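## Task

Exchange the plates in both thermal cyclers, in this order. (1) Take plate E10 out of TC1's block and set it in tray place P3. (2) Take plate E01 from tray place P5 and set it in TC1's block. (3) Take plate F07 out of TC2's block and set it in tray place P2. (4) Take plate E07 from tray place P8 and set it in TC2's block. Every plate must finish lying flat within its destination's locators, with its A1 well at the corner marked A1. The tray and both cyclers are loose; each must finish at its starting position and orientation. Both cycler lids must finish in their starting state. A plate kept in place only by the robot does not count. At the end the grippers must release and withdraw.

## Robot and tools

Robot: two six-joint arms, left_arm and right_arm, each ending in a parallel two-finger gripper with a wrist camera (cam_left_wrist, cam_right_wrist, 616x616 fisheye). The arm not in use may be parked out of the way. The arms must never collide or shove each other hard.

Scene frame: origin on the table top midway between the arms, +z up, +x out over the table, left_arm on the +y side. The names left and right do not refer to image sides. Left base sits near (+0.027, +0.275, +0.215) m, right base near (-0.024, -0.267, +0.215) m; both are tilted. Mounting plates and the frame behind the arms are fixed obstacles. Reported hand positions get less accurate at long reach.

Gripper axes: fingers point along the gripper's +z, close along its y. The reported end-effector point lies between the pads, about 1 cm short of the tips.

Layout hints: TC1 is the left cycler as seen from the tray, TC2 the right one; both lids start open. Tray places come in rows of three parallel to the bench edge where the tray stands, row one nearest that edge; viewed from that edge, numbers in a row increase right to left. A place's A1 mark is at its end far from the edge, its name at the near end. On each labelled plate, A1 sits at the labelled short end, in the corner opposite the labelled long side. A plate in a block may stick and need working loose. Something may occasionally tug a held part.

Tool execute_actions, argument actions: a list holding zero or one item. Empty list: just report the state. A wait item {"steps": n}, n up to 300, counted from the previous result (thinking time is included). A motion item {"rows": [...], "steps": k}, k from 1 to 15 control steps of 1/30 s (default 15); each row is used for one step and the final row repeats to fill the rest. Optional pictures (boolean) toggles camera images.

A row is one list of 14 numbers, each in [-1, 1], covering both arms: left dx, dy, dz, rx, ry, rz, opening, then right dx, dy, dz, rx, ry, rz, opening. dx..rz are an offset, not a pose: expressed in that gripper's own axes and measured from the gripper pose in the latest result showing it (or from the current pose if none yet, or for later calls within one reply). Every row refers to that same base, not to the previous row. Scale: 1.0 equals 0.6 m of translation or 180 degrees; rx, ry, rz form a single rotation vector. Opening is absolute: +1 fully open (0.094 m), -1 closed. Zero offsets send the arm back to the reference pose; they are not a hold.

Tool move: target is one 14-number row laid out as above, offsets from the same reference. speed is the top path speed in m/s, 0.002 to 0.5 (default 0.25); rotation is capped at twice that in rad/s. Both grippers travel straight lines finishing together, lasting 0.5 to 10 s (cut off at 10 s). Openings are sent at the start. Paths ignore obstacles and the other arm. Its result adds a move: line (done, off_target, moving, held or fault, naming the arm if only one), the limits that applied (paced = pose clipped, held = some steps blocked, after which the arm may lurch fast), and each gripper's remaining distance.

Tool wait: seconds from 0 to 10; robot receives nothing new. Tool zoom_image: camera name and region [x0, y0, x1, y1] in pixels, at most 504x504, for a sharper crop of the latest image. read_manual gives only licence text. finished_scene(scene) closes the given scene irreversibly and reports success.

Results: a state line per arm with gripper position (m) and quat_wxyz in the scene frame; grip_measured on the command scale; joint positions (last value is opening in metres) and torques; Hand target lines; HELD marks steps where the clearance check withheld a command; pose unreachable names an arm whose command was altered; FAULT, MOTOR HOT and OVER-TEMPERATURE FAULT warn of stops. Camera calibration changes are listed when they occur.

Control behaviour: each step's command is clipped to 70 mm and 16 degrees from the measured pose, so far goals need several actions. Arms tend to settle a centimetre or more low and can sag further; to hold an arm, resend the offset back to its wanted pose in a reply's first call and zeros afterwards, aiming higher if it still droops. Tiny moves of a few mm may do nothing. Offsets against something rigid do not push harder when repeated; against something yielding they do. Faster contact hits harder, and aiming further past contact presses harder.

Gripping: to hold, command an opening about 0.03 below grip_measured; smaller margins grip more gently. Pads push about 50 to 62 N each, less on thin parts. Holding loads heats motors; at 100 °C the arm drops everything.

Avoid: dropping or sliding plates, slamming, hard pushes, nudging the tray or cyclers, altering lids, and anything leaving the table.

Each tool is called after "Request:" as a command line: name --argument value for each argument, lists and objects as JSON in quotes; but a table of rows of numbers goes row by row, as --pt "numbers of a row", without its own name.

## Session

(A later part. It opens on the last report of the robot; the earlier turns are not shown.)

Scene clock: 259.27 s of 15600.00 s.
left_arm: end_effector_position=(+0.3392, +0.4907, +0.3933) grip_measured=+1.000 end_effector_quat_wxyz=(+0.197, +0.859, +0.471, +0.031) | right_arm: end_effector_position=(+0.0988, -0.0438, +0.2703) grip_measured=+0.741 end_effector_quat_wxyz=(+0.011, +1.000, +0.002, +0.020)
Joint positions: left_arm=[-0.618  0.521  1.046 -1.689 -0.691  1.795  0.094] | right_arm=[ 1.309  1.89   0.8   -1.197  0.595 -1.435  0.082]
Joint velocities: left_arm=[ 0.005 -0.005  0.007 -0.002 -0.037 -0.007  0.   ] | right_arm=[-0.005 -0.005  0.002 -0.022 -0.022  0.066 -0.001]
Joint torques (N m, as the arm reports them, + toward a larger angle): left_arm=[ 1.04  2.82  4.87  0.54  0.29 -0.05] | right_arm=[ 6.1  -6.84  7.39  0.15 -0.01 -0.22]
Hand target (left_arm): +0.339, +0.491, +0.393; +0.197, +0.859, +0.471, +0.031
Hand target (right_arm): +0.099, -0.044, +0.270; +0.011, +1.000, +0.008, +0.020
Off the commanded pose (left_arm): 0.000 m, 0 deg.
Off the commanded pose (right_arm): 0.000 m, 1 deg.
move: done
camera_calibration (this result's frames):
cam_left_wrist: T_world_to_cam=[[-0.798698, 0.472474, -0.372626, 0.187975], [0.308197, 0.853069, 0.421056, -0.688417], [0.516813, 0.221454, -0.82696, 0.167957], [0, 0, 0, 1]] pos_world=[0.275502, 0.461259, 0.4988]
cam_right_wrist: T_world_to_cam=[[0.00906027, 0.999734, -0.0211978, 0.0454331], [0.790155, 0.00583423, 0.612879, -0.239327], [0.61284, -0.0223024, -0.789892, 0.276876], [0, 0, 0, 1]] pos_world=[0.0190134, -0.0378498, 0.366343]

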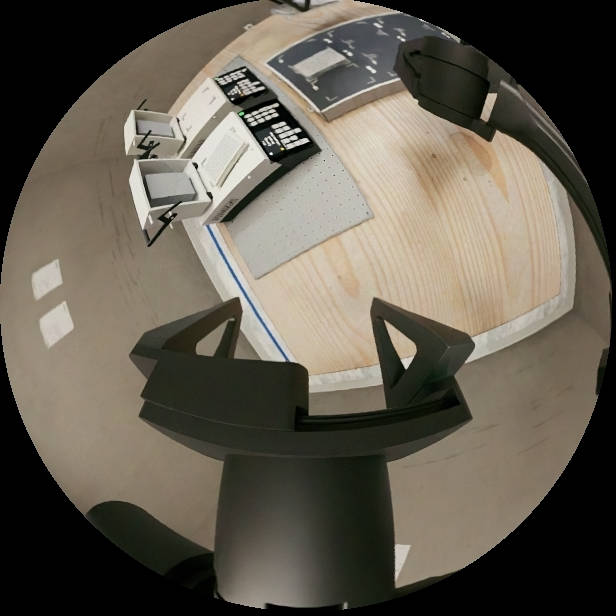

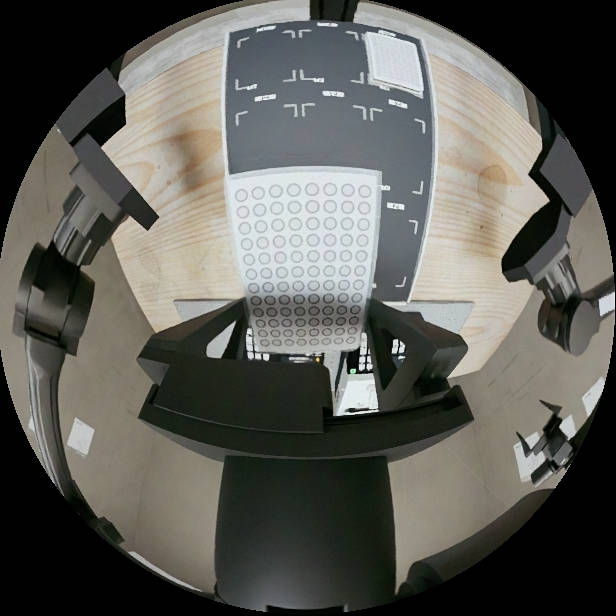

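Request:
move --target '[0,0,0,0,0,0,1,-0.503,-0.063,0.26,0,-0.03,0,0.3]' --speed 0.2

Scene clock: 262.47 s of 15600.00 s.
left_arm: end_effector_position=(+0.3392, +0.4907, +0.3933) grip_measured=+1.000 end_effector_quat_wxyz=(+0.197, +0.859, +0.471, +0.031) | right_arm: end_effector_position=(-0.1863, -0.0227, +0.0949) grip_measured=+0.741 end_effector_quat_wxyz=(+0.026, +0.999, +0.007, -0.018)
Joint positions: left_arm=[-0.618  0.521  1.046 -1.689 -0.691  1.795  0.094] | right_arm=[ 1.907  2.708  0.87  -0.602  0.079 -1.003  0.082]
Joint velocities: left_arm=[ 0.005 -0.005 -0.007  0.002 -0.037  0.051  0.   ] | right_arm=[-0.005 -0.005 -0.007 -0.017  0.022 -0.022 -0.001]
Joint torques (N m, as the arm reports them, + toward a larger angle): left_arm=[ 0.71  2.51  4.87  0.72  0.28 -0.02] | right_arm=[  1.38 -13.48   8.02   0.68  -0.13  -0.08]
Hand target (left_arm): +0.339, +0.491, +0.393; +0.197, +0.859, +0.471, +0.031
Hand target (right_arm): -0.198, -0.006, +0.100; +0.011, +1.000, +0.001, -0.027
Off the commanded pose (left_arm): 0.000 m, 0 deg.
Off the commanded pose (right_arm): 0.017 m, 2 deg.
move: off_target (right_arm)
camera_calibration (this result's frames):
cam_left_wrist: T_world_to_cam=[[-0.798698, 0.472474, -0.372626, 0.187975], [0.308197, 0.853069, 0.421056, -0.688417], [0.516813, 0.221454, -0.82696, 0.167957], [0, 0, 0, 1]] pos_world=[0.275502, 0.461259, 0.4988]
cam_right_wrist: T_world_to_cam=[[-0.00204012, 0.99868, -0.0513247, 0.0239641], [0.833599, 0.0300486, 0.551553, 0.107786], [0.552367, -0.0416589, -0.83256, 0.305823], [0, 0, 0, 1]] pos_world=[-0.258728, -0.014431, 0.196396]

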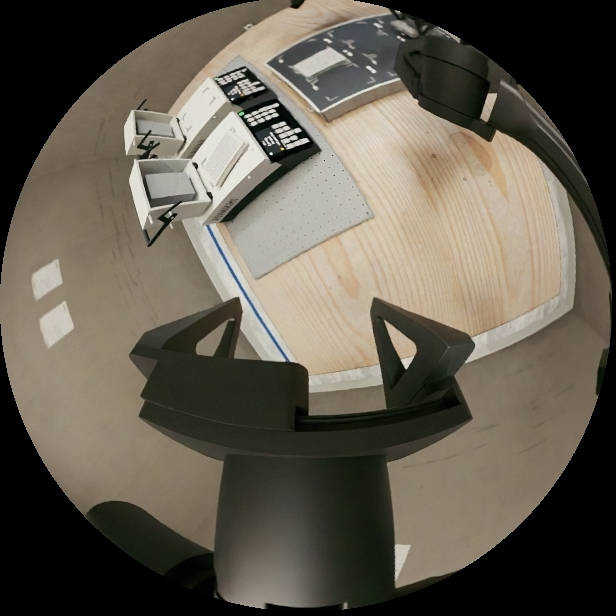

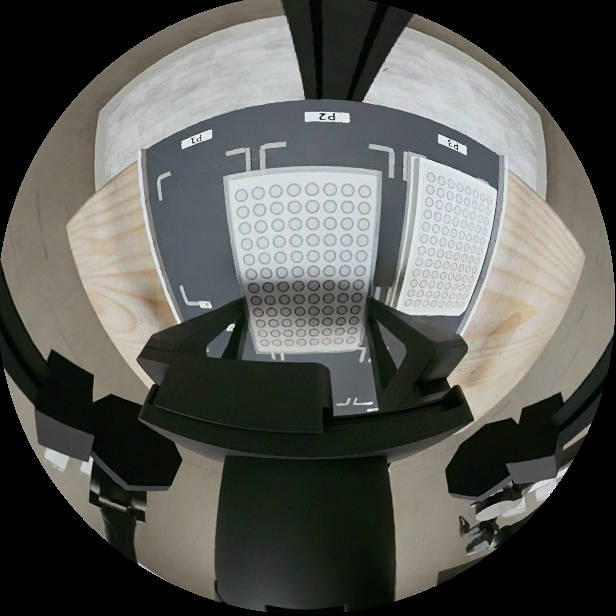

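Need +y 0.018, −x 0.018.

Request:
move --target '[0,0,0,0,0,0,1,-0.035,-0.05,-0.01,0.015,0,0,0.3]' --speed 0.06

Scene clock: 264.07 s of 15600.00 s.
left_arm: end_effector_position=(+0.3392, +0.4907, +0.3933) grip_measured=+1.000 end_effector_quat_wxyz=(+0.197, +0.859, +0.471, +0.031) | right_arm: end_effector_position=(-0.1980, -0.0034, +0.0996) grip_measured=+0.741 end_effector_quat_wxyz=(+0.009, +1.000, +0.006, -0.022)
Joint positions: left_arm=[-0.618  0.521  1.046 -1.689 -0.691  1.795  0.094] | right_arm=[ 1.915  2.721  0.915 -0.602  0.085 -1.     0.082]
Joint velocities: left_arm=[-0.005 -0.005  0.002 -0.017  0.066 -0.066  0.   ] | right_arm=[-0.005 -0.005  0.012 -0.012 -0.007  0.022  0.   ]
Joint torques (N m, as the arm reports them, + toward a larger angle): left_arm=[ 0.96  2.31  4.88  0.61  0.27 -0.04] | right_arm=[  2.46 -13.43   8.58  -0.22   0.05  -0.05]
Hand target (left_arm): +0.339, +0.491, +0.393; +0.197, +0.859, +0.471, +0.031
Hand target (right_arm): -0.207, +0.007, +0.100; +0.002, +1.000, +0.007, -0.018
Off the commanded pose (left_arm): 0.000 m, 0 deg.
Off the commanded pose (right_arm): 0.014 m, 1 deg.
move: off_target (right_arm)
camera_calibration (this result's frames):
cam_left_wrist: T_world_to_cam=[[-0.798698, 0.472474, -0.372626, 0.187975], [0.308197, 0.853069, 0.421056, -0.688417], [0.516813, 0.221454, -0.82696, 0.167957], [0, 0, 0, 1]] pos_world=[0.275502, 0.461259, 0.4988]
cam_right_wrist: T_world_to_cam=[[-0.0000076826, 0.999846, -0.0175451, 0.00192335], [0.838059, 0.00957866, 0.545495, 0.115785], [0.545579, -0.0146996, -0.837931, 0.316347], [0, 0, 0, 1]] pos_world=[-0.269627, 0.00161805, 0.20195]

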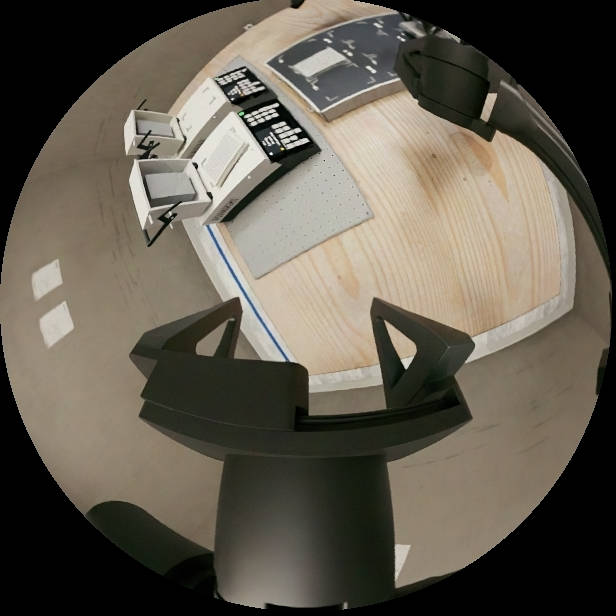

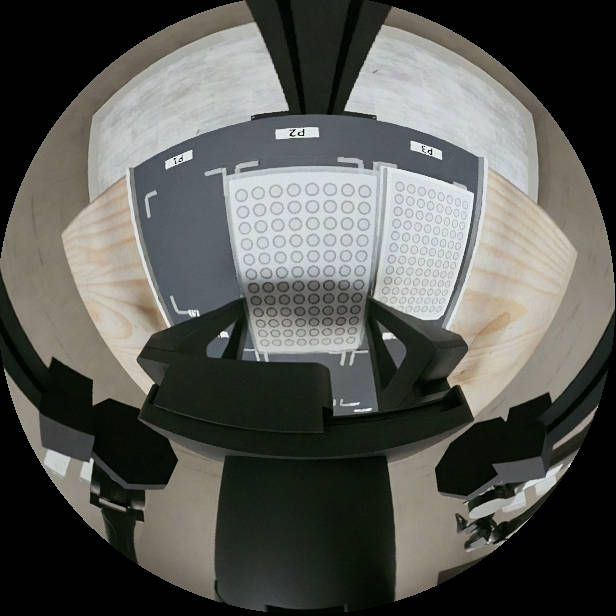

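Request:
move --target '[0,0,0,0,0,0,1,-0.01,0.006,0.035,0,0,0,0.3]' --speed 0.05

Request:
zoom_image --camera "cam_right_wrist" --region '[130,100,480,420]'

Scene clock: 265.77 s of 15600.00 s.
left_arm: end_effector_position=(+0.3392, +0.4907, +0.3933) grip_measured=+1.000 end_effector_quat_wxyz=(+0.197, +0.859, +0.471, +0.031) | right_arm: end_effector_position=(-0.2028, -0.0051, +0.0839) grip_measured=+0.741 end_effector_quat_wxyz=(+0.011, +1.000, +0.005, -0.026)
Joint positions: left_arm=[-0.618  0.521  1.046 -1.689 -0.691  1.795  0.094] | right_arm=[ 1.92   2.761  0.915 -0.56   0.072 -0.995  0.082]
Joint velocities: left_arm=[-0.005  0.005 -0.007  0.007 -0.007 -0.066  0.   ] | right_arm=[ 0.005 -0.015 -0.002  0.022  0.007 -0.022 -0.001]
Joint torques (N m, as the arm reports them, + toward a larger angle): left_arm=[ 1.2   2.29  4.98  0.71  0.27 -0.03] | right_arm=[  2.07 -13.12   5.18   0.94  -0.16  -0.01]
Hand target (left_arm): +0.339, +0.491, +0.393; +0.197, +0.859, +0.471, +0.031
Hand target (right_arm): -0.205, -0.007, +0.079; +0.009, +1.000, +0.006, -0.022
Off the commanded pose (left_arm): 0.000 m, 0 deg.
Off the commanded pose (right_arm): 0.006 m, 1 deg.
move: done
camera_calibration (this result's frames):
cam_left_wrist: T_world_to_cam=[[-0.798698, 0.472474, -0.372626, 0.187975], [0.308197, 0.853069, 0.421056, -0.688417], [0.516813, 0.221454, -0.82696, 0.167957], [0, 0, 0, 1]] pos_world=[0.275502, 0.461259, 0.4988]
cam_right_wrist: T_world_to_cam=[[0.00172399, 0.999776, -0.0211105, 0.00398392], [0.842666, 0.0099142, 0.538345, 0.129907], [0.538434, -0.0187172, -0.84246, 0.304685], [0, 0, 0, 1]] pos_world=[-0.273528, 0.000431887, 0.186834]

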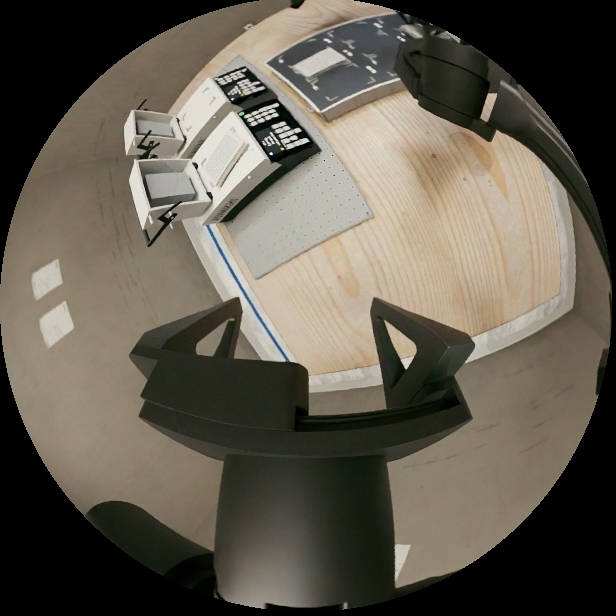

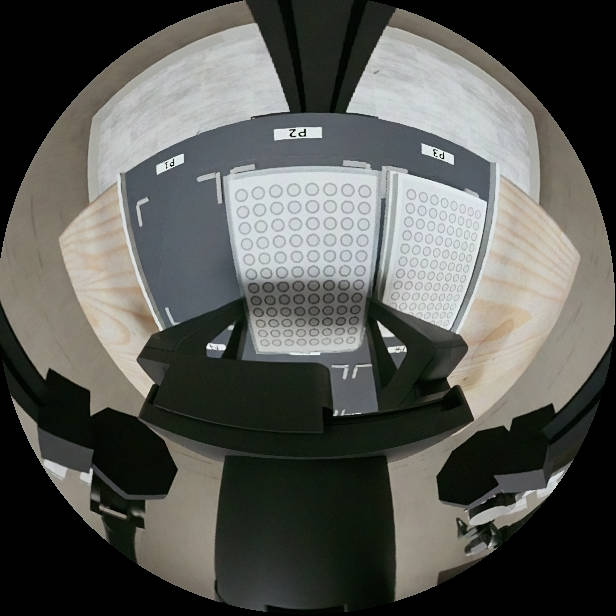

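Region (130, 100, 480, 420) of cam_right_wrist's 616x616 image, scaled by 1.440, with more detail than that image has; it fills the top 461 rows of this view, and the rest is white.

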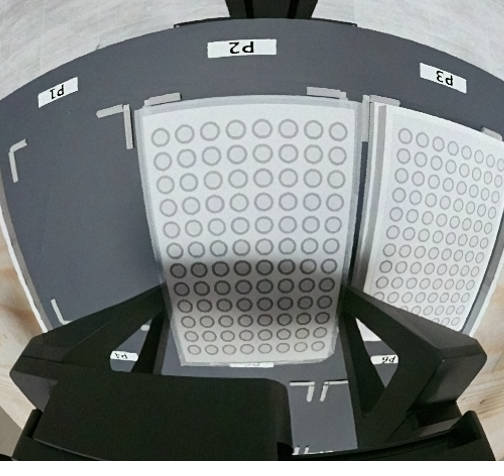

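Slight −y, down, release.

Request:
move --target '[0,0,0,0,0,0,1,0,0.004,0.022,0,0,0,0.3]' --speed 0.04

Request:
move --target '[0,0,0,0,0,0,1,0,0,0,0,0,0,1]'

Request:
move --target '[0,0,0,0,0,0,1,0,0,-0.1,0,0,0,1]' --speed 0.06

Scene clock: 267.47 s of 15600.00 s.
left_arm: end_effector_position=(+0.3392, +0.4907, +0.3933) grip_measured=+1.000 end_effector_quat_wxyz=(+0.197, +0.859, +0.471, +0.031) | right_arm: end_effector_position=(-0.2049, -0.0030, +0.0790) grip_measured=+0.741 end_effector_quat_wxyz=(+0.006, +1.000, +0.005, -0.029)
Joint positions: left_arm=[-0.618  0.521  1.046 -1.689 -0.691  1.795  0.094] | right_arm=[ 1.92   2.774  0.915 -0.536  0.072 -0.994  0.082]
Joint velocities: left_arm=[-0.015 -0.005  0.007  0.022  0.007  0.095  0.   ] | right_arm=[-0.015 -0.005 -0.002  0.002 -0.022  0.066  0.   ]
Joint torques (N m, as the arm reports them, + toward a larger angle): left_arm=[ 0.97  2.34  5.05  0.61  0.24 -0.02] | right_arm=[  1.41 -13.12   4.72   1.26  -0.09  -0.13]
Hand target (left_arm): +0.339, +0.491, +0.393; +0.197, +0.859, +0.471, +0.031
Hand target (right_arm): -0.203, -0.008, +0.071; +0.011, +1.000, +0.005, -0.026
Off the commanded pose (left_arm): 0.000 m, 0 deg.
Off the commanded pose (right_arm): 0.010 m, 1 deg.
move: done
camera_calibration (this result's frames):
cam_left_wrist: T_world_to_cam=[[-0.798698, 0.472474, -0.372626, 0.187975], [0.308197, 0.853069, 0.421056, -0.688417], [0.516813, 0.221454, -0.82696, 0.167957], [0, 0, 0, 1]] pos_world=[0.275502, 0.461259, 0.4988]
cam_right_wrist: T_world_to_cam=[[0.00345081, 0.999926, -0.011701, 0.00140558], [0.846046, 0.0033185, 0.533099, 0.135438], [0.533098, -0.0117392, -0.845972, 0.300932], [0, 0, 0, 1]] pos_world=[-0.275018, 0.00167778, 0.182395]

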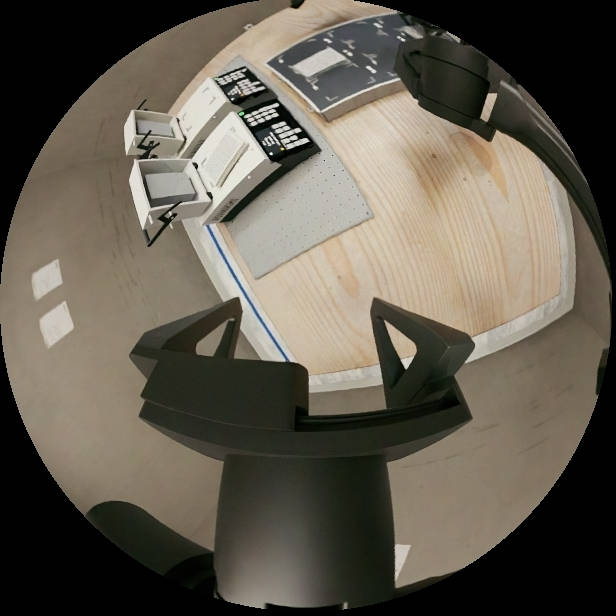

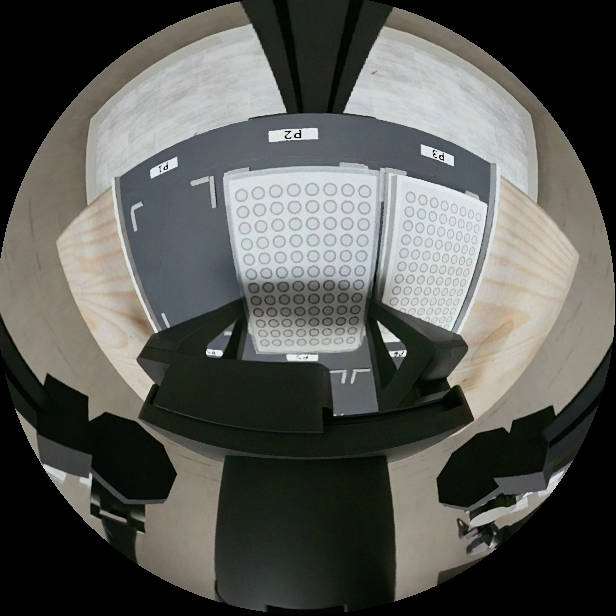

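Scene clock: 267.97 s of 15600.00 s.
left_arm: end_effector_position=(+0.3392, +0.4907, +0.3933) grip_measured=+1.000 end_effector_quat_wxyz=(+0.197, +0.859, +0.471, +0.031) | right_arm: end_effector_position=(-0.2049, -0.0030, +0.0790) grip_measured=+1.000 end_effector_quat_wxyz=(+0.006, +1.000, +0.005, -0.029)
Joint positions: left_arm=[-0.618  0.521  1.046 -1.689 -0.691  1.795  0.094] | right_arm=[ 1.92   2.774  0.915 -0.536  0.072 -0.994  0.094]
Joint velocities: left_arm=[ 0.005  0.005 -0.002 -0.002 -0.066  0.007  0.   ] | right_arm=[-0.015 -0.024 -0.007 -0.017 -0.037  0.037  0.   ]
Joint torques (N m, as the arm reports them, + toward a larger angle): left_arm=[ 0.97  2.3   4.88  0.66  0.26 -0.04] | right_arm=[  1.29 -14.33   5.24   0.37  -0.05  -0.14]
Hand target (left_arm): +0.339, +0.491, +0.393; +0.197, +0.859, +0.471, +0.031
Hand target (right_arm): -0.205, -0.003, +0.079; +0.006, +1.000, +0.004, -0.029
Off the commanded pose (left_arm): 0.000 m, 0 deg.
Off the commanded pose (right_arm): 0.000 m, 0 deg.
move: done
camera_calibration (this result's frames):
cam_left_wrist: T_world_to_cam=[[-0.798698, 0.472474, -0.372626, 0.187975], [0.308197, 0.853069, 0.421056, -0.688417], [0.516813, 0.221454, -0.82696, 0.167957], [0, 0, 0, 1]] pos_world=[0.275502, 0.461259, 0.4988]
cam_right_wrist: T_world_to_cam=[[0.00345081, 0.999926, -0.011701, 0.00140558], [0.846046, 0.0033185, 0.533099, 0.135438], [0.533098, -0.0117392, -0.845972, 0.300932], [0, 0, 0, 1]] pos_world=[-0.275018, 0.00167778, 0.182395]

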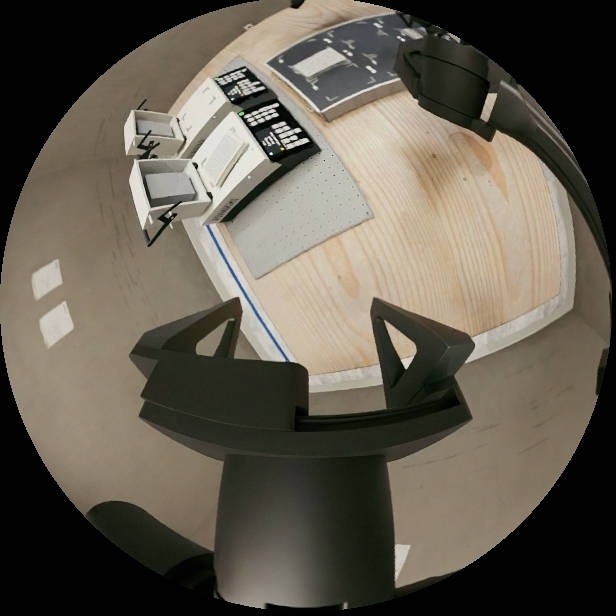

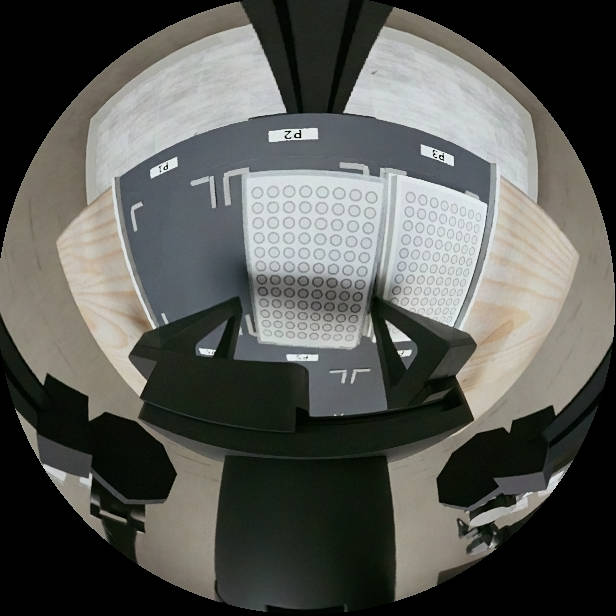

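Scene clock: 269.30 s of 15600.00 s.
left_arm: end_effector_position=(+0.3392, +0.4907, +0.3933) grip_measured=+1.000 end_effector_quat_wxyz=(+0.197, +0.859, +0.471, +0.031) | right_arm: end_effector_position=(-0.1964, -0.0061, +0.1328) grip_measured=+1.000 end_effector_quat_wxyz=(+0.013, +0.999, +0.004, -0.030)
Joint positions: left_arm=[-0.618  0.521  1.046 -1.689 -0.691  1.795  0.094] | right_arm=[ 1.92   2.637  0.915 -0.683  0.063 -0.992  0.094]
Joint velocities: left_arm=[-0.005 -0.005  0.012 -0.032  0.081 -0.007  0.   ] | right_arm=[-0.005  0.005 -0.007  0.002 -0.022 -0.095  0.   ]
Joint torques (N m, as the arm reports them, + toward a larger angle): left_arm=[ 0.84  2.3   4.98  0.61  0.27 -0.04] | right_arm=[  2.57 -14.08   7.26  -0.18  -0.15  -0.04]
Hand target (left_arm): +0.339, +0.491, +0.393; +0.197, +0.859, +0.471, +0.031
Hand target (right_arm): -0.201, -0.002, +0.139; +0.006, +1.000, +0.005, -0.029
Off the commanded pose (left_arm): 0.000 m, 0 deg.
Off the commanded pose (right_arm): 0.009 m, 1 deg.
move: done
camera_calibration (this result's frames):
cam_left_wrist: T_world_to_cam=[[-0.798698, 0.472474, -0.372626, 0.187975], [0.308197, 0.853069, 0.421056, -0.688417], [0.516813, 0.221454, -0.82696, 0.167957], [0, 0, 0, 1]] pos_world=[0.275502, 0.461259, 0.4988]
cam_right_wrist: T_world_to_cam=[[0.00383061, 0.999668, -0.0254812, 0.00701645], [0.846795, 0.010311, 0.531819, 0.0999549], [0.531905, -0.0236145, -0.846475, 0.341613], [0, 0, 0, 1]] pos_world=[-0.266374, 0.0000222784, 0.236188]

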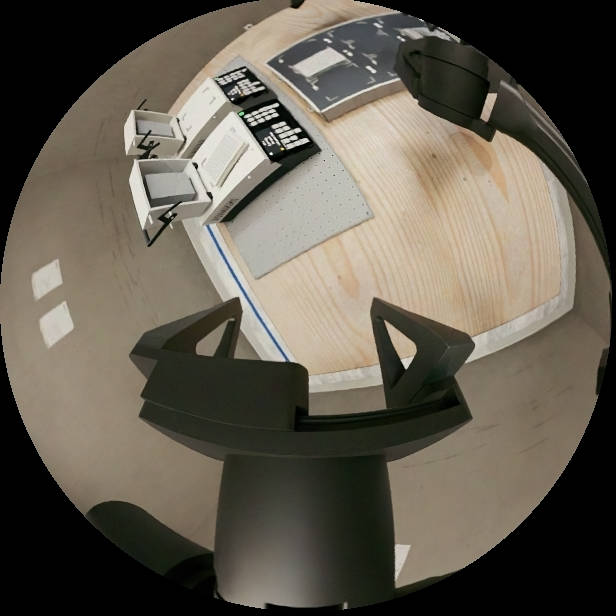

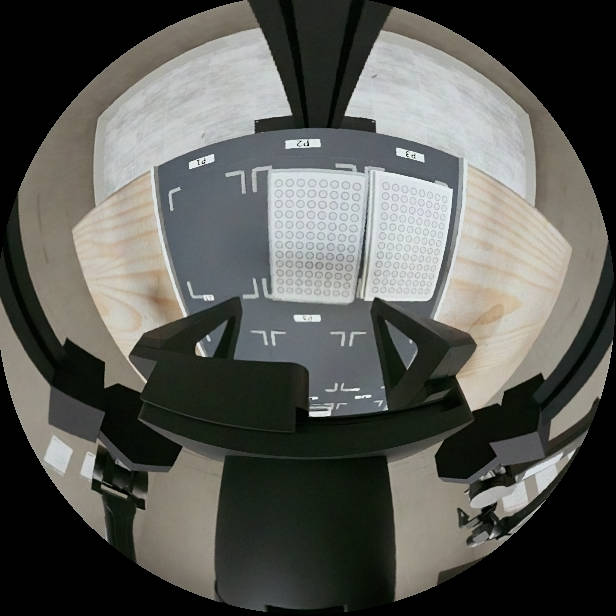

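Request:
move --target '[0,0,0,0,0,0,1,-0.065,-0.02,0.05,0,0,0,-1]' --speed 0.08

Request:
move --target '[0,0,0,0,0,0,1,0,0,0.045,0,0,0,-1]' --speed 0.04

Request:
move --target '[0,0,0,0,0,0,1,0,0.025,0.025,0,0,0,-1]' --speed 0.03

Scene clock: 271.60 s of 15600.00 s.
left_arm: end_effector_position=(+0.3392, +0.4907, +0.3933) grip_measured=+1.000 end_effector_quat_wxyz=(+0.197, +0.859, +0.471, +0.031) | right_arm: end_effector_position=(-0.2227, -0.0105, +0.1030) grip_measured=-0.978 end_effector_quat_wxyz=(+0.028, +0.999, +0.006, -0.023)
Joint positions: left_arm=[-0.618  0.521  1.046 -1.689 -0.691  1.795  0.094] | right_arm=[ 1.995  2.745  0.964 -0.659  0.002 -0.944  0.001]
Joint velocities: left_arm=[-0.015 -0.005 -0.017  0.012  0.007  0.007  0.   ] | right_arm=[-0.005  0.005 -0.012 -0.002  0.022 -0.051  0.   ]
Joint torques (N m, as the arm reports them, + toward a larger angle): left_arm=[ 1.08  2.06  4.89  0.74  0.31 -0.02] | right_arm=[  1.52 -14.05   8.81   0.81  -0.14  -0.07]
Hand target (left_arm): +0.339, +0.491, +0.393; +0.197, +0.859, +0.471, +0.031
Hand target (right_arm): -0.236, +0.005, +0.105; +0.013, +0.999, +0.004, -0.030
Off the commanded pose (left_arm): 0.000 m, 0 deg.
Off the commanded pose (right_arm): 0.021 m, 2 deg.
move: off_target (right_arm)
camera_calibration (this result's frames):
cam_left_wrist: T_world_to_cam=[[-0.798698, 0.472474, -0.372626, 0.187975], [0.308197, 0.853069, 0.421056, -0.688417], [0.516813, 0.221454, -0.82696, 0.167957], [0, 0, 0, 1]] pos_world=[0.275502, 0.461259, 0.4988]
cam_right_wrist: T_world_to_cam=[[0.0000208903, 0.998477, -0.0551724, 0.0129026], [0.839099, 0.0299951, 0.543151, 0.135385], [0.543979, -0.0463065, -0.83782, 0.331858], [0, 0, 0, 1]] pos_world=[-0.294125, -0.00157666, 0.205215]

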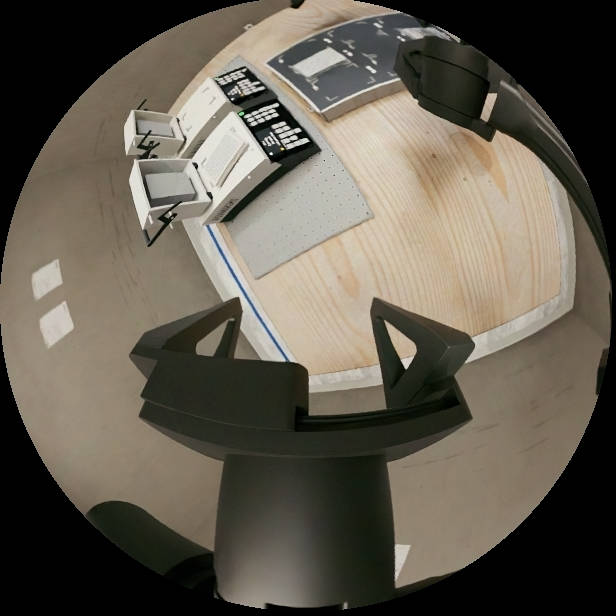

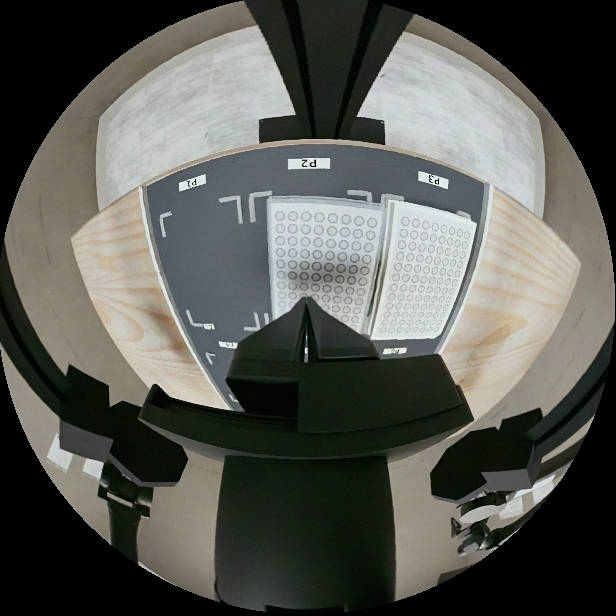

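Scene clock: 272.57 s of 15600.00 s.
left_arm: end_effector_position=(+0.3392, +0.4907, +0.3933) grip_measured=+1.000 end_effector_quat_wxyz=(+0.197, +0.859, +0.471, +0.031) | right_arm: end_effector_position=(-0.2259, -0.0083, +0.0841) grip_measured=-0.978 end_effector_quat_wxyz=(+0.023, +0.999, +0.006, -0.026)
Joint positions: left_arm=[-0.618  0.521  1.046 -1.689 -0.691  1.795  0.094] | right_arm=[ 1.995  2.791  0.964 -0.602  0.002 -0.944  0.001]
Joint velocities: left_arm=[ 0.005 -0.005 -0.002 -0.012 -0.081 -0.007  0.   ] | right_arm=[-0.005 -0.005  0.002  0.002  0.022 -0.022  0.   ]
Joint torques (N m, as the arm reports them, + toward a larger angle): left_arm=[ 0.87  2.02  4.8   0.66  0.27 -0.03] | right_arm=[  0.6  -13.58   4.99   0.66  -0.05  -0.15]
Hand target (left_arm): +0.339, +0.491, +0.393; +0.197, +0.859, +0.471, +0.031
Hand target (right_arm): -0.224, -0.012, +0.076; +0.028, +0.999, +0.006, -0.023
Off the commanded pose (left_arm): 0.000 m, 0 deg.
Off the commanded pose (right_arm): 0.009 m, 1 deg.
move: done
camera_calibration (this result's frames):
cam_left_wrist: T_world_to_cam=[[-0.798698, 0.472474, -0.372626, 0.187975], [0.308197, 0.853069, 0.421056, -0.688417], [0.516813, 0.221454, -0.82696, 0.167957], [0, 0, 0, 1]] pos_world=[0.275502, 0.461259, 0.4988]
cam_right_wrist: T_world_to_cam=[[0.000453532, 0.998913, -0.0466218, 0.00913151], [0.842547, 0.0247299, 0.538055, 0.149477], [0.538623, -0.0395251, -0.84162, 0.317028], [0, 0, 0, 1]] pos_world=[-0.296704, -0.000287543, 0.186816]

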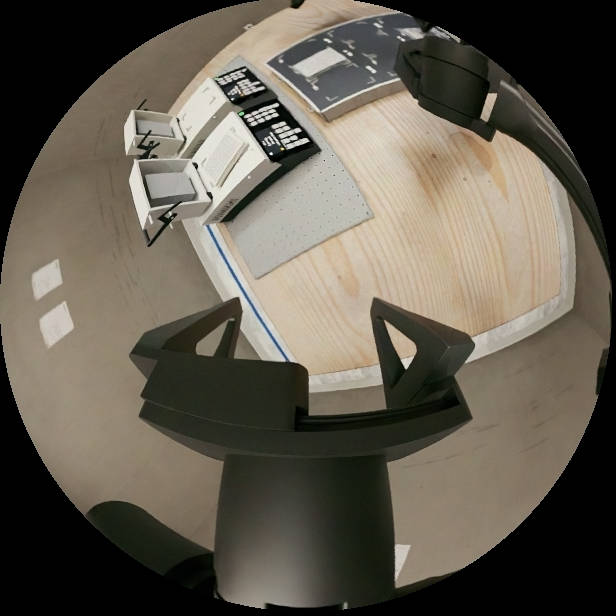

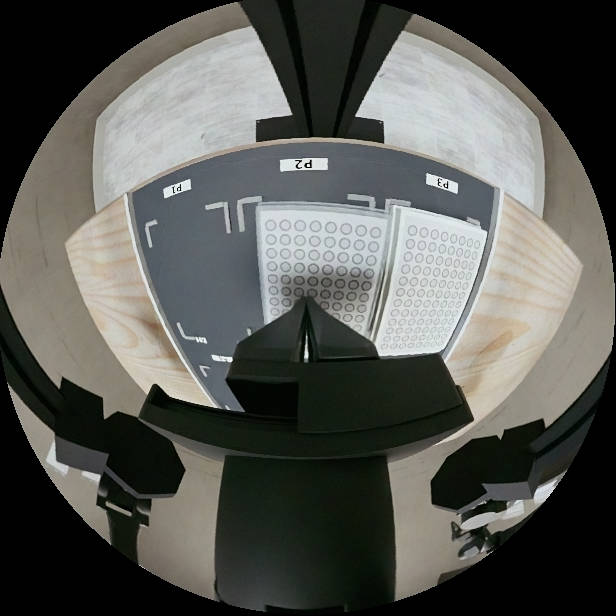

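Scene clock: 273.50 s of 15600.00 s.
left_arm: end_effector_position=(+0.3392, +0.4907, +0.3933) grip_measured=+1.000 end_effector_quat_wxyz=(+0.197, +0.859, +0.471, +0.031) | right_arm: end_effector_position=(-0.2302, -0.0130, +0.0804) grip_measured=-0.978 end_effector_quat_wxyz=(+0.016, +0.999, +0.005, -0.034)
Joint positions: left_arm=[-0.618  0.521  1.046 -1.689 -0.691  1.795  0.094] | right_arm=[ 2.016  2.791  0.944 -0.562 -0.019 -0.93   0.001]
Joint velocities: left_arm=[-0.015 -0.005  0.002 -0.012 -0.066  0.022  0.   ] | right_arm=[ 0.005 -0.005 -0.002  0.017 -0.007 -0.066  0.   ]
Joint torques (N m, as the arm reports them, + toward a larger angle): left_arm=[ 0.81  2.12  4.87  0.67  0.27 -0.01] | right_arm=[  1.3  -13.5    4.03   1.11  -0.29  -0.06]
Hand target (left_arm): +0.339, +0.491, +0.393; +0.197, +0.859, +0.471, +0.031
Hand target (right_arm): -0.226, -0.024, +0.070; +0.023, +0.999, +0.005, -0.026
Off the commanded pose (left_arm): 0.000 m, 0 deg.
Off the commanded pose (right_arm): 0.016 m, 1 deg.
move: off_target (right_arm)
camera_calibration (this result's frames):
cam_left_wrist: T_world_to_cam=[[-0.798698, 0.472474, -0.372626, 0.187975], [0.308197, 0.853069, 0.421056, -0.688417], [0.516813, 0.221454, -0.82696, 0.167957], [0, 0, 0, 1]] pos_world=[0.275502, 0.461259, 0.4988]
cam_right_wrist: T_world_to_cam=[[0.00147303, 0.999459, -0.0328483, 0.0127253], [0.850881, 0.0160044, 0.525115, 0.158022], [0.525357, -0.0287235, -0.850397, 0.313823], [0, 0, 0, 1]] pos_world=[-0.299345, -0.00623336, 0.184312]

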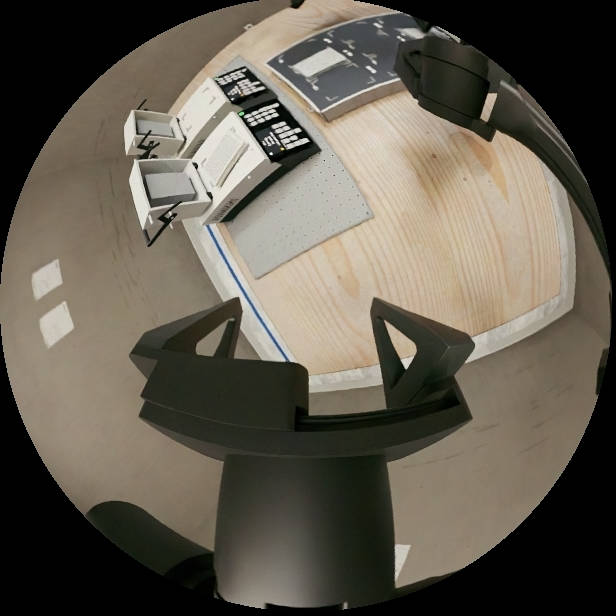

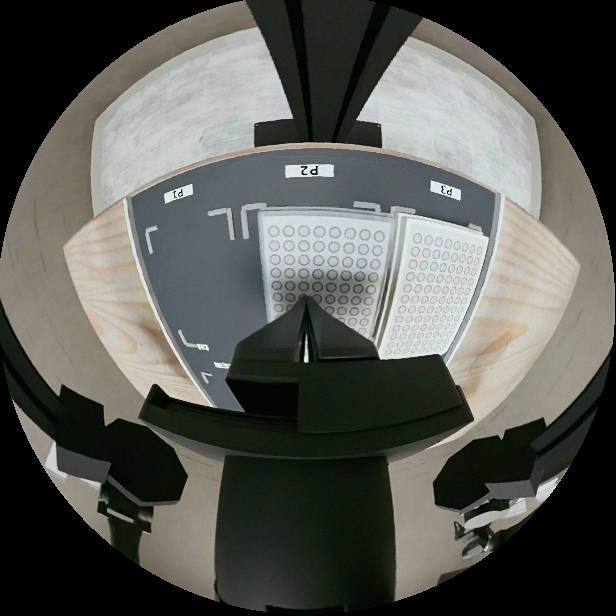

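Request:
move --target '[0,0,0,0,0,0,1,0.005,0.035,0.03,0,0,0,-1]' --speed 0.03

Scene clock: 275.63 s of 15600.00 s.
left_arm: end_effector_position=(+0.3392, +0.4907, +0.3933) grip_measured=+1.000 end_effector_quat_wxyz=(+0.197, +0.859, +0.471, +0.031) | right_arm: end_effector_position=(-0.2352, -0.0163, +0.0798) grip_measured=-0.978 end_effector_quat_wxyz=(-0.000, +0.999, +0.004, -0.045)
Joint positions: left_arm=[-0.618  0.521  1.046 -1.689 -0.691  1.795  0.094] | right_arm=[ 2.042  2.779  0.915 -0.503 -0.036 -0.91   0.001]
Joint velocities: left_arm=[-0.015 -0.005  0.002  0.002  0.007  0.037  0.   ] | right_arm=[-0.005 -0.005  0.012  0.012 -0.022 -0.051  0.001]
Joint torques (N m, as the arm reports them, + toward a larger angle): left_arm=[ 0.99  2.25  4.96  0.67  0.29 -0.02] | right_arm=[  2.09 -12.68   3.39   1.11  -0.58   0.  ]
Hand target (left_arm): +0.339, +0.491, +0.393; +0.197, +0.859, +0.471, +0.031
Hand target (right_arm): -0.227, -0.034, +0.064; +0.016, +0.999, +0.005, -0.033
Off the commanded pose (left_arm): 0.000 m, 0 deg.
Off the commanded pose (right_arm): 0.026 m, 2 deg.
move: off_target (right_arm)
camera_calibration (this result's frames):
cam_left_wrist: T_world_to_cam=[[-0.798698, 0.472474, -0.372626, 0.187975], [0.308197, 0.853069, 0.421056, -0.688417], [0.516813, 0.221454, -0.82696, 0.167957], [0, 0, 0, 1]] pos_world=[0.275502, 0.461259, 0.4988]
cam_right_wrist: T_world_to_cam=[[0.00444538, 0.99999, 0.000626637, 0.0140521], [0.86303, -0.00415307, 0.505136, 0.166759], [0.505133, -0.00170471, -0.86304, 0.312558], [0, 0, 0, 1]] pos_world=[-0.301864, -0.0128265, 0.185505]

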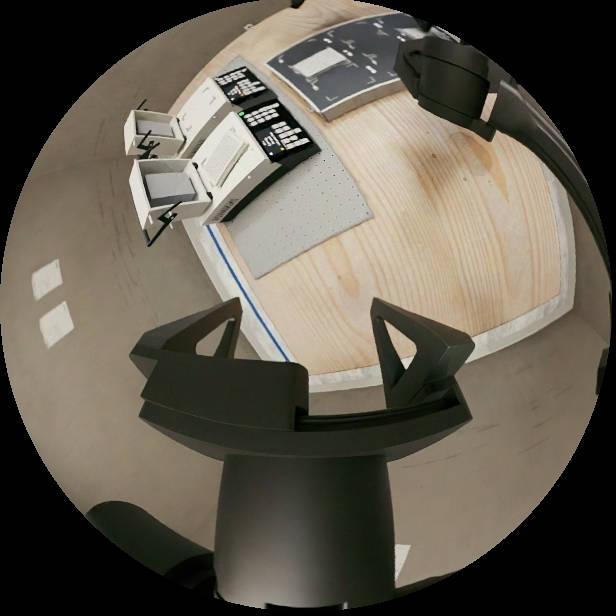

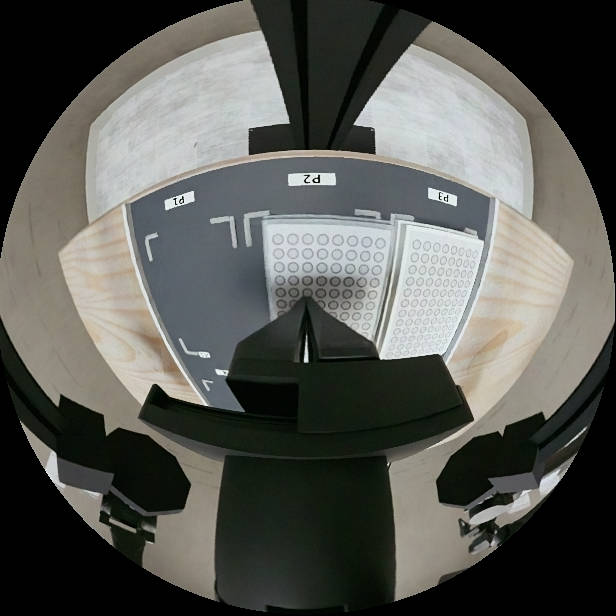

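Request:
move --target '[0,0,0,0,0,0,1,0,-0.03,-0.05,0,0,0,-1]' --speed 0.08

Request:
move --target '[0,0,0,0,0,0,1,0,-0.14,0,0,0,0,-1]' --speed 0.08

Request:
move --target '[0,0,0,0,0,0,1,0,0,0.05,0,0,0,-1]' --speed 0.04

Scene clock: 277.83 s of 15600.00 s.
left_arm: end_effector_position=(+0.3392, +0.4907, +0.3933) grip_measured=+1.000 end_effector_quat_wxyz=(+0.197, +0.859, +0.471, +0.031) | right_arm: end_effector_position=(-0.2211, -0.0183, +0.0980) grip_measured=-0.978 end_effector_quat_wxyz=(+0.013, +0.999, +0.004, -0.031)
Joint positions: left_arm=[-0.618  0.521  1.046 -1.689 -0.691  1.795  0.094] | right_arm=[ 2.01   2.731  0.915 -0.589 -0.005 -0.932  0.001]
Joint velocities: left_arm=[-0.015 -0.005 -0.012  0.007 -0.051  0.051  0.   ] | right_arm=[-0.005 -0.024 -0.007  0.002 -0.007 -0.051  0.   ]
Joint torques (N m, as the arm reports them, + toward a larger angle): left_arm=[ 1.21  2.49  4.8   0.65  0.28 -0.05] | right_arm=[ -0.43 -14.55   8.78  -0.11   0.05  -0.17]
Hand target (left_arm): +0.339, +0.491, +0.393; +0.197, +0.859, +0.471, +0.031
Hand target (right_arm): -0.232, +0.001, +0.111; -0.001, +0.999, +0.004, -0.045
Off the commanded pose (left_arm): 0.000 m, 0 deg.
Off the commanded pose (right_arm): 0.026 m, 2 deg.
move: off_target (right_arm)
camera_calibration (this result's frames):
cam_left_wrist: T_world_to_cam=[[-0.798698, 0.472474, -0.372626, 0.187975], [0.308197, 0.853069, 0.421056, -0.688417], [0.516813, 0.221454, -0.82696, 0.167957], [0, 0, 0, 1]] pos_world=[0.275502, 0.461259, 0.4988]
cam_right_wrist: T_world_to_cam=[[0.00397849, 0.999671, -0.025347, 0.0183964], [0.84828, 0.0100485, 0.529453, 0.140011], [0.529534, -0.0236078, -0.84796, 0.324598], [0, 0, 0, 1]] pos_world=[-0.290727, -0.0121343, 0.201583]

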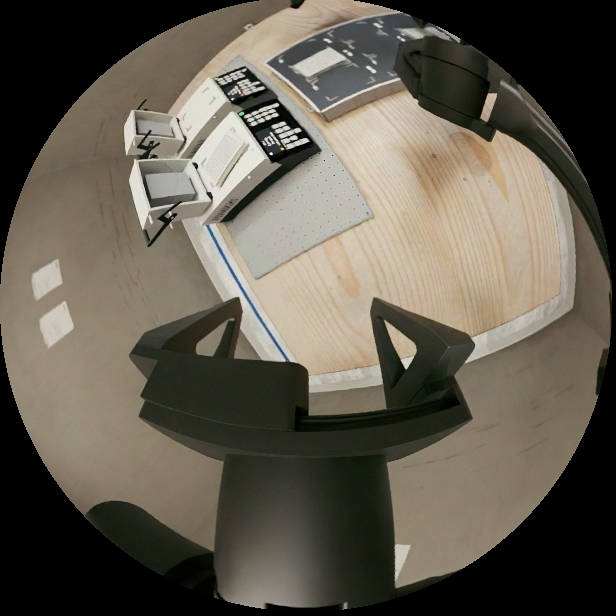

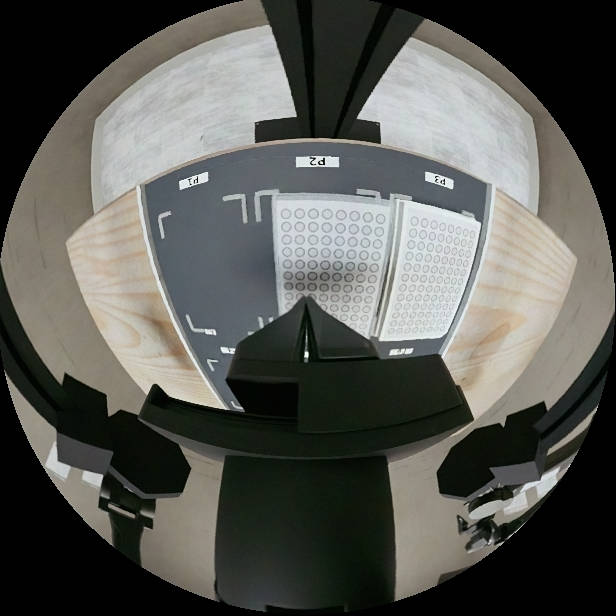

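Scene clock: 279.23 s of 15600.00 s.
left_arm: end_effector_position=(+0.3392, +0.4907, +0.3933) grip_measured=+1.000 end_effector_quat_wxyz=(+0.197, +0.859, +0.471, +0.031) | right_arm: end_effector_position=(-0.2152, +0.0517, +0.0966) grip_measured=-0.978 end_effector_quat_wxyz=(+0.013, +1.000, +0.004, -0.026)
Joint positions: left_arm=[-0.618  0.521  1.046 -1.689 -0.691  1.795  0.094] | right_arm=[ 1.851  2.817  1.091 -0.68   0.12  -1.039  0.001]
Joint velocities: left_arm=[-0.024 -0.005 -0.002 -0.012  0.037 -0.022  0.   ] | right_arm=[-0.015 -0.015 -0.002 -0.017  0.022  0.007 -0.001]
Joint torques (N m, as the arm reports them, + toward a larger angle): left_arm=[0.93 2.75 4.91 0.47 0.25 0.  ] | right_arm=[  1.53 -14.07   9.02  -0.11   0.04  -0.24]
Hand target (left_arm): +0.339, +0.491, +0.393; +0.197, +0.859, +0.471, +0.031
Hand target (right_arm): -0.220, +0.065, +0.096; +0.012, +0.999, +0.004, -0.031
Off the commanded pose (left_arm): 0.000 m, 0 deg.
Off the commanded pose (right_arm): 0.015 m, 1 deg.
move: off_target (right_arm)
camera_calibration (this result's frames):
cam_left_wrist: T_world_to_cam=[[-0.798698, 0.472474, -0.372626, 0.187975], [0.308197, 0.853069, 0.421056, -0.688417], [0.516813, 0.221454, -0.82696, 0.167957], [0, 0, 0, 1]] pos_world=[0.275502, 0.461259, 0.4988]
cam_right_wrist: T_world_to_cam=[[0.00358407, 0.999642, -0.0265075, -0.0516117], [0.843046, 0.0112362, 0.537724, 0.133036], [0.537829, -0.0242743, -0.842704, 0.323302], [0, 0, 0, 1]] pos_world=[-0.285852, 0.0579464, 0.199543]

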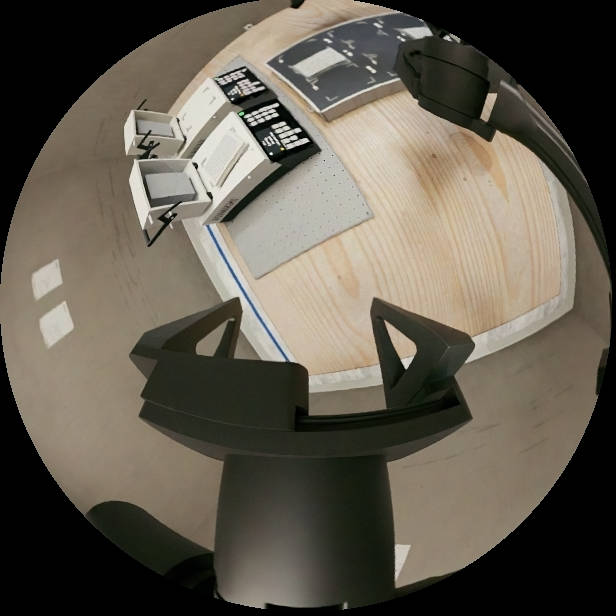

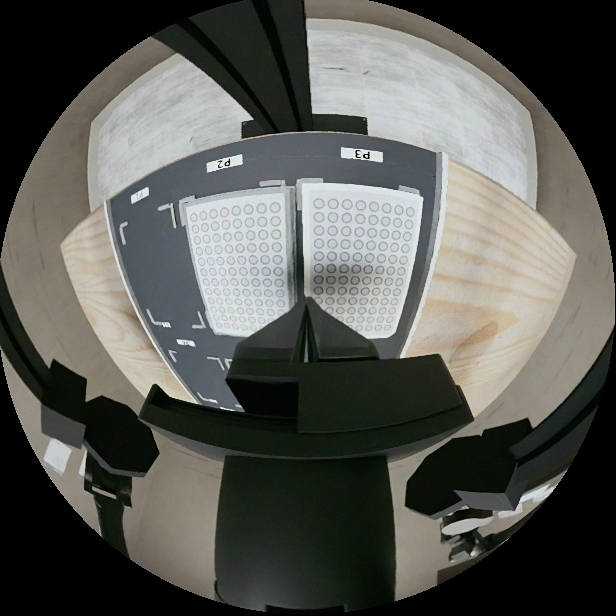

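Scene clock: 280.20 s of 15600.00 s.
left_arm: end_effector_position=(+0.3392, +0.4907, +0.3933) grip_measured=+1.000 end_effector_quat_wxyz=(+0.197, +0.859, +0.471, +0.031) | right_arm: end_effector_position=(-0.2190, +0.0544, +0.0808) grip_measured=-0.978 end_effector_quat_wxyz=(+0.006, +1.000, +0.003, -0.027)
Joint positions: left_arm=[-0.618  0.521  1.046 -1.689 -0.691  1.795  0.094] | right_arm=[ 1.851  2.852  1.091 -0.63   0.126 -1.039  0.001]
Joint velocities: left_arm=[-0.005  0.005  0.002 -0.002 -0.022  0.007  0.   ] | right_arm=[-0.015 -0.005 -0.002 -0.002 -0.022 -0.037 -0.001]
Joint torques (N m, as the arm reports them, + toward a larger angle): left_arm=[ 1.14  1.9   4.9   0.56  0.29 -0.07] | right_arm=[  1.51 -13.6    5.8    1.23   0.06  -0.22]
Hand target (left_arm): +0.339, +0.491, +0.393; +0.197, +0.859, +0.471, +0.031
Hand target (right_arm): -0.217, +0.051, +0.067; +0.013, +1.000, +0.004, -0.026
Off the commanded pose (left_arm): 0.000 m, 0 deg.
Off the commanded pose (right_arm): 0.015 m, 1 deg.
move: off_target (right_arm)
camera_calibration (this result's frames):
cam_left_wrist: T_world_to_cam=[[-0.798698, 0.472474, -0.372626, 0.187975], [0.308197, 0.853069, 0.421056, -0.688417], [0.516813, 0.221454, -0.82696, 0.167957], [0, 0, 0, 1]] pos_world=[0.275502, 0.461259, 0.4988]
cam_right_wrist: T_world_to_cam=[[0.00586304, 0.999922, -0.0110158, -0.0554456], [0.844474, 0.000948921, 0.535595, 0.145775], [0.535564, -0.0124428, -0.844403, 0.311029], [0, 0, 0, 1]] pos_world=[-0.289354, 0.059173, 0.183947]

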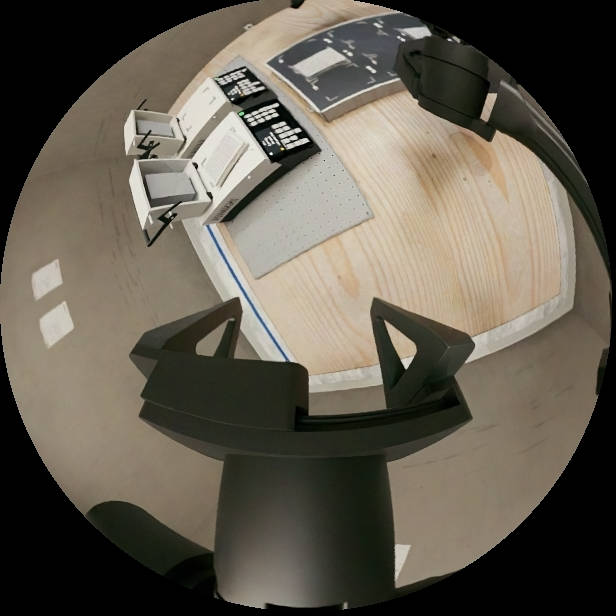

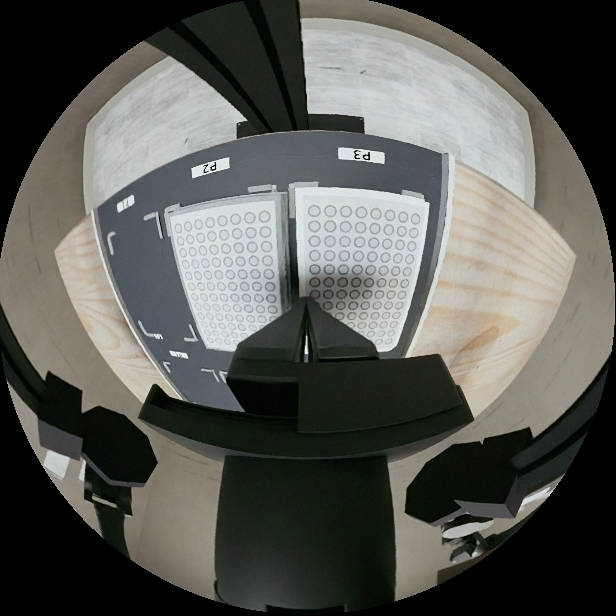

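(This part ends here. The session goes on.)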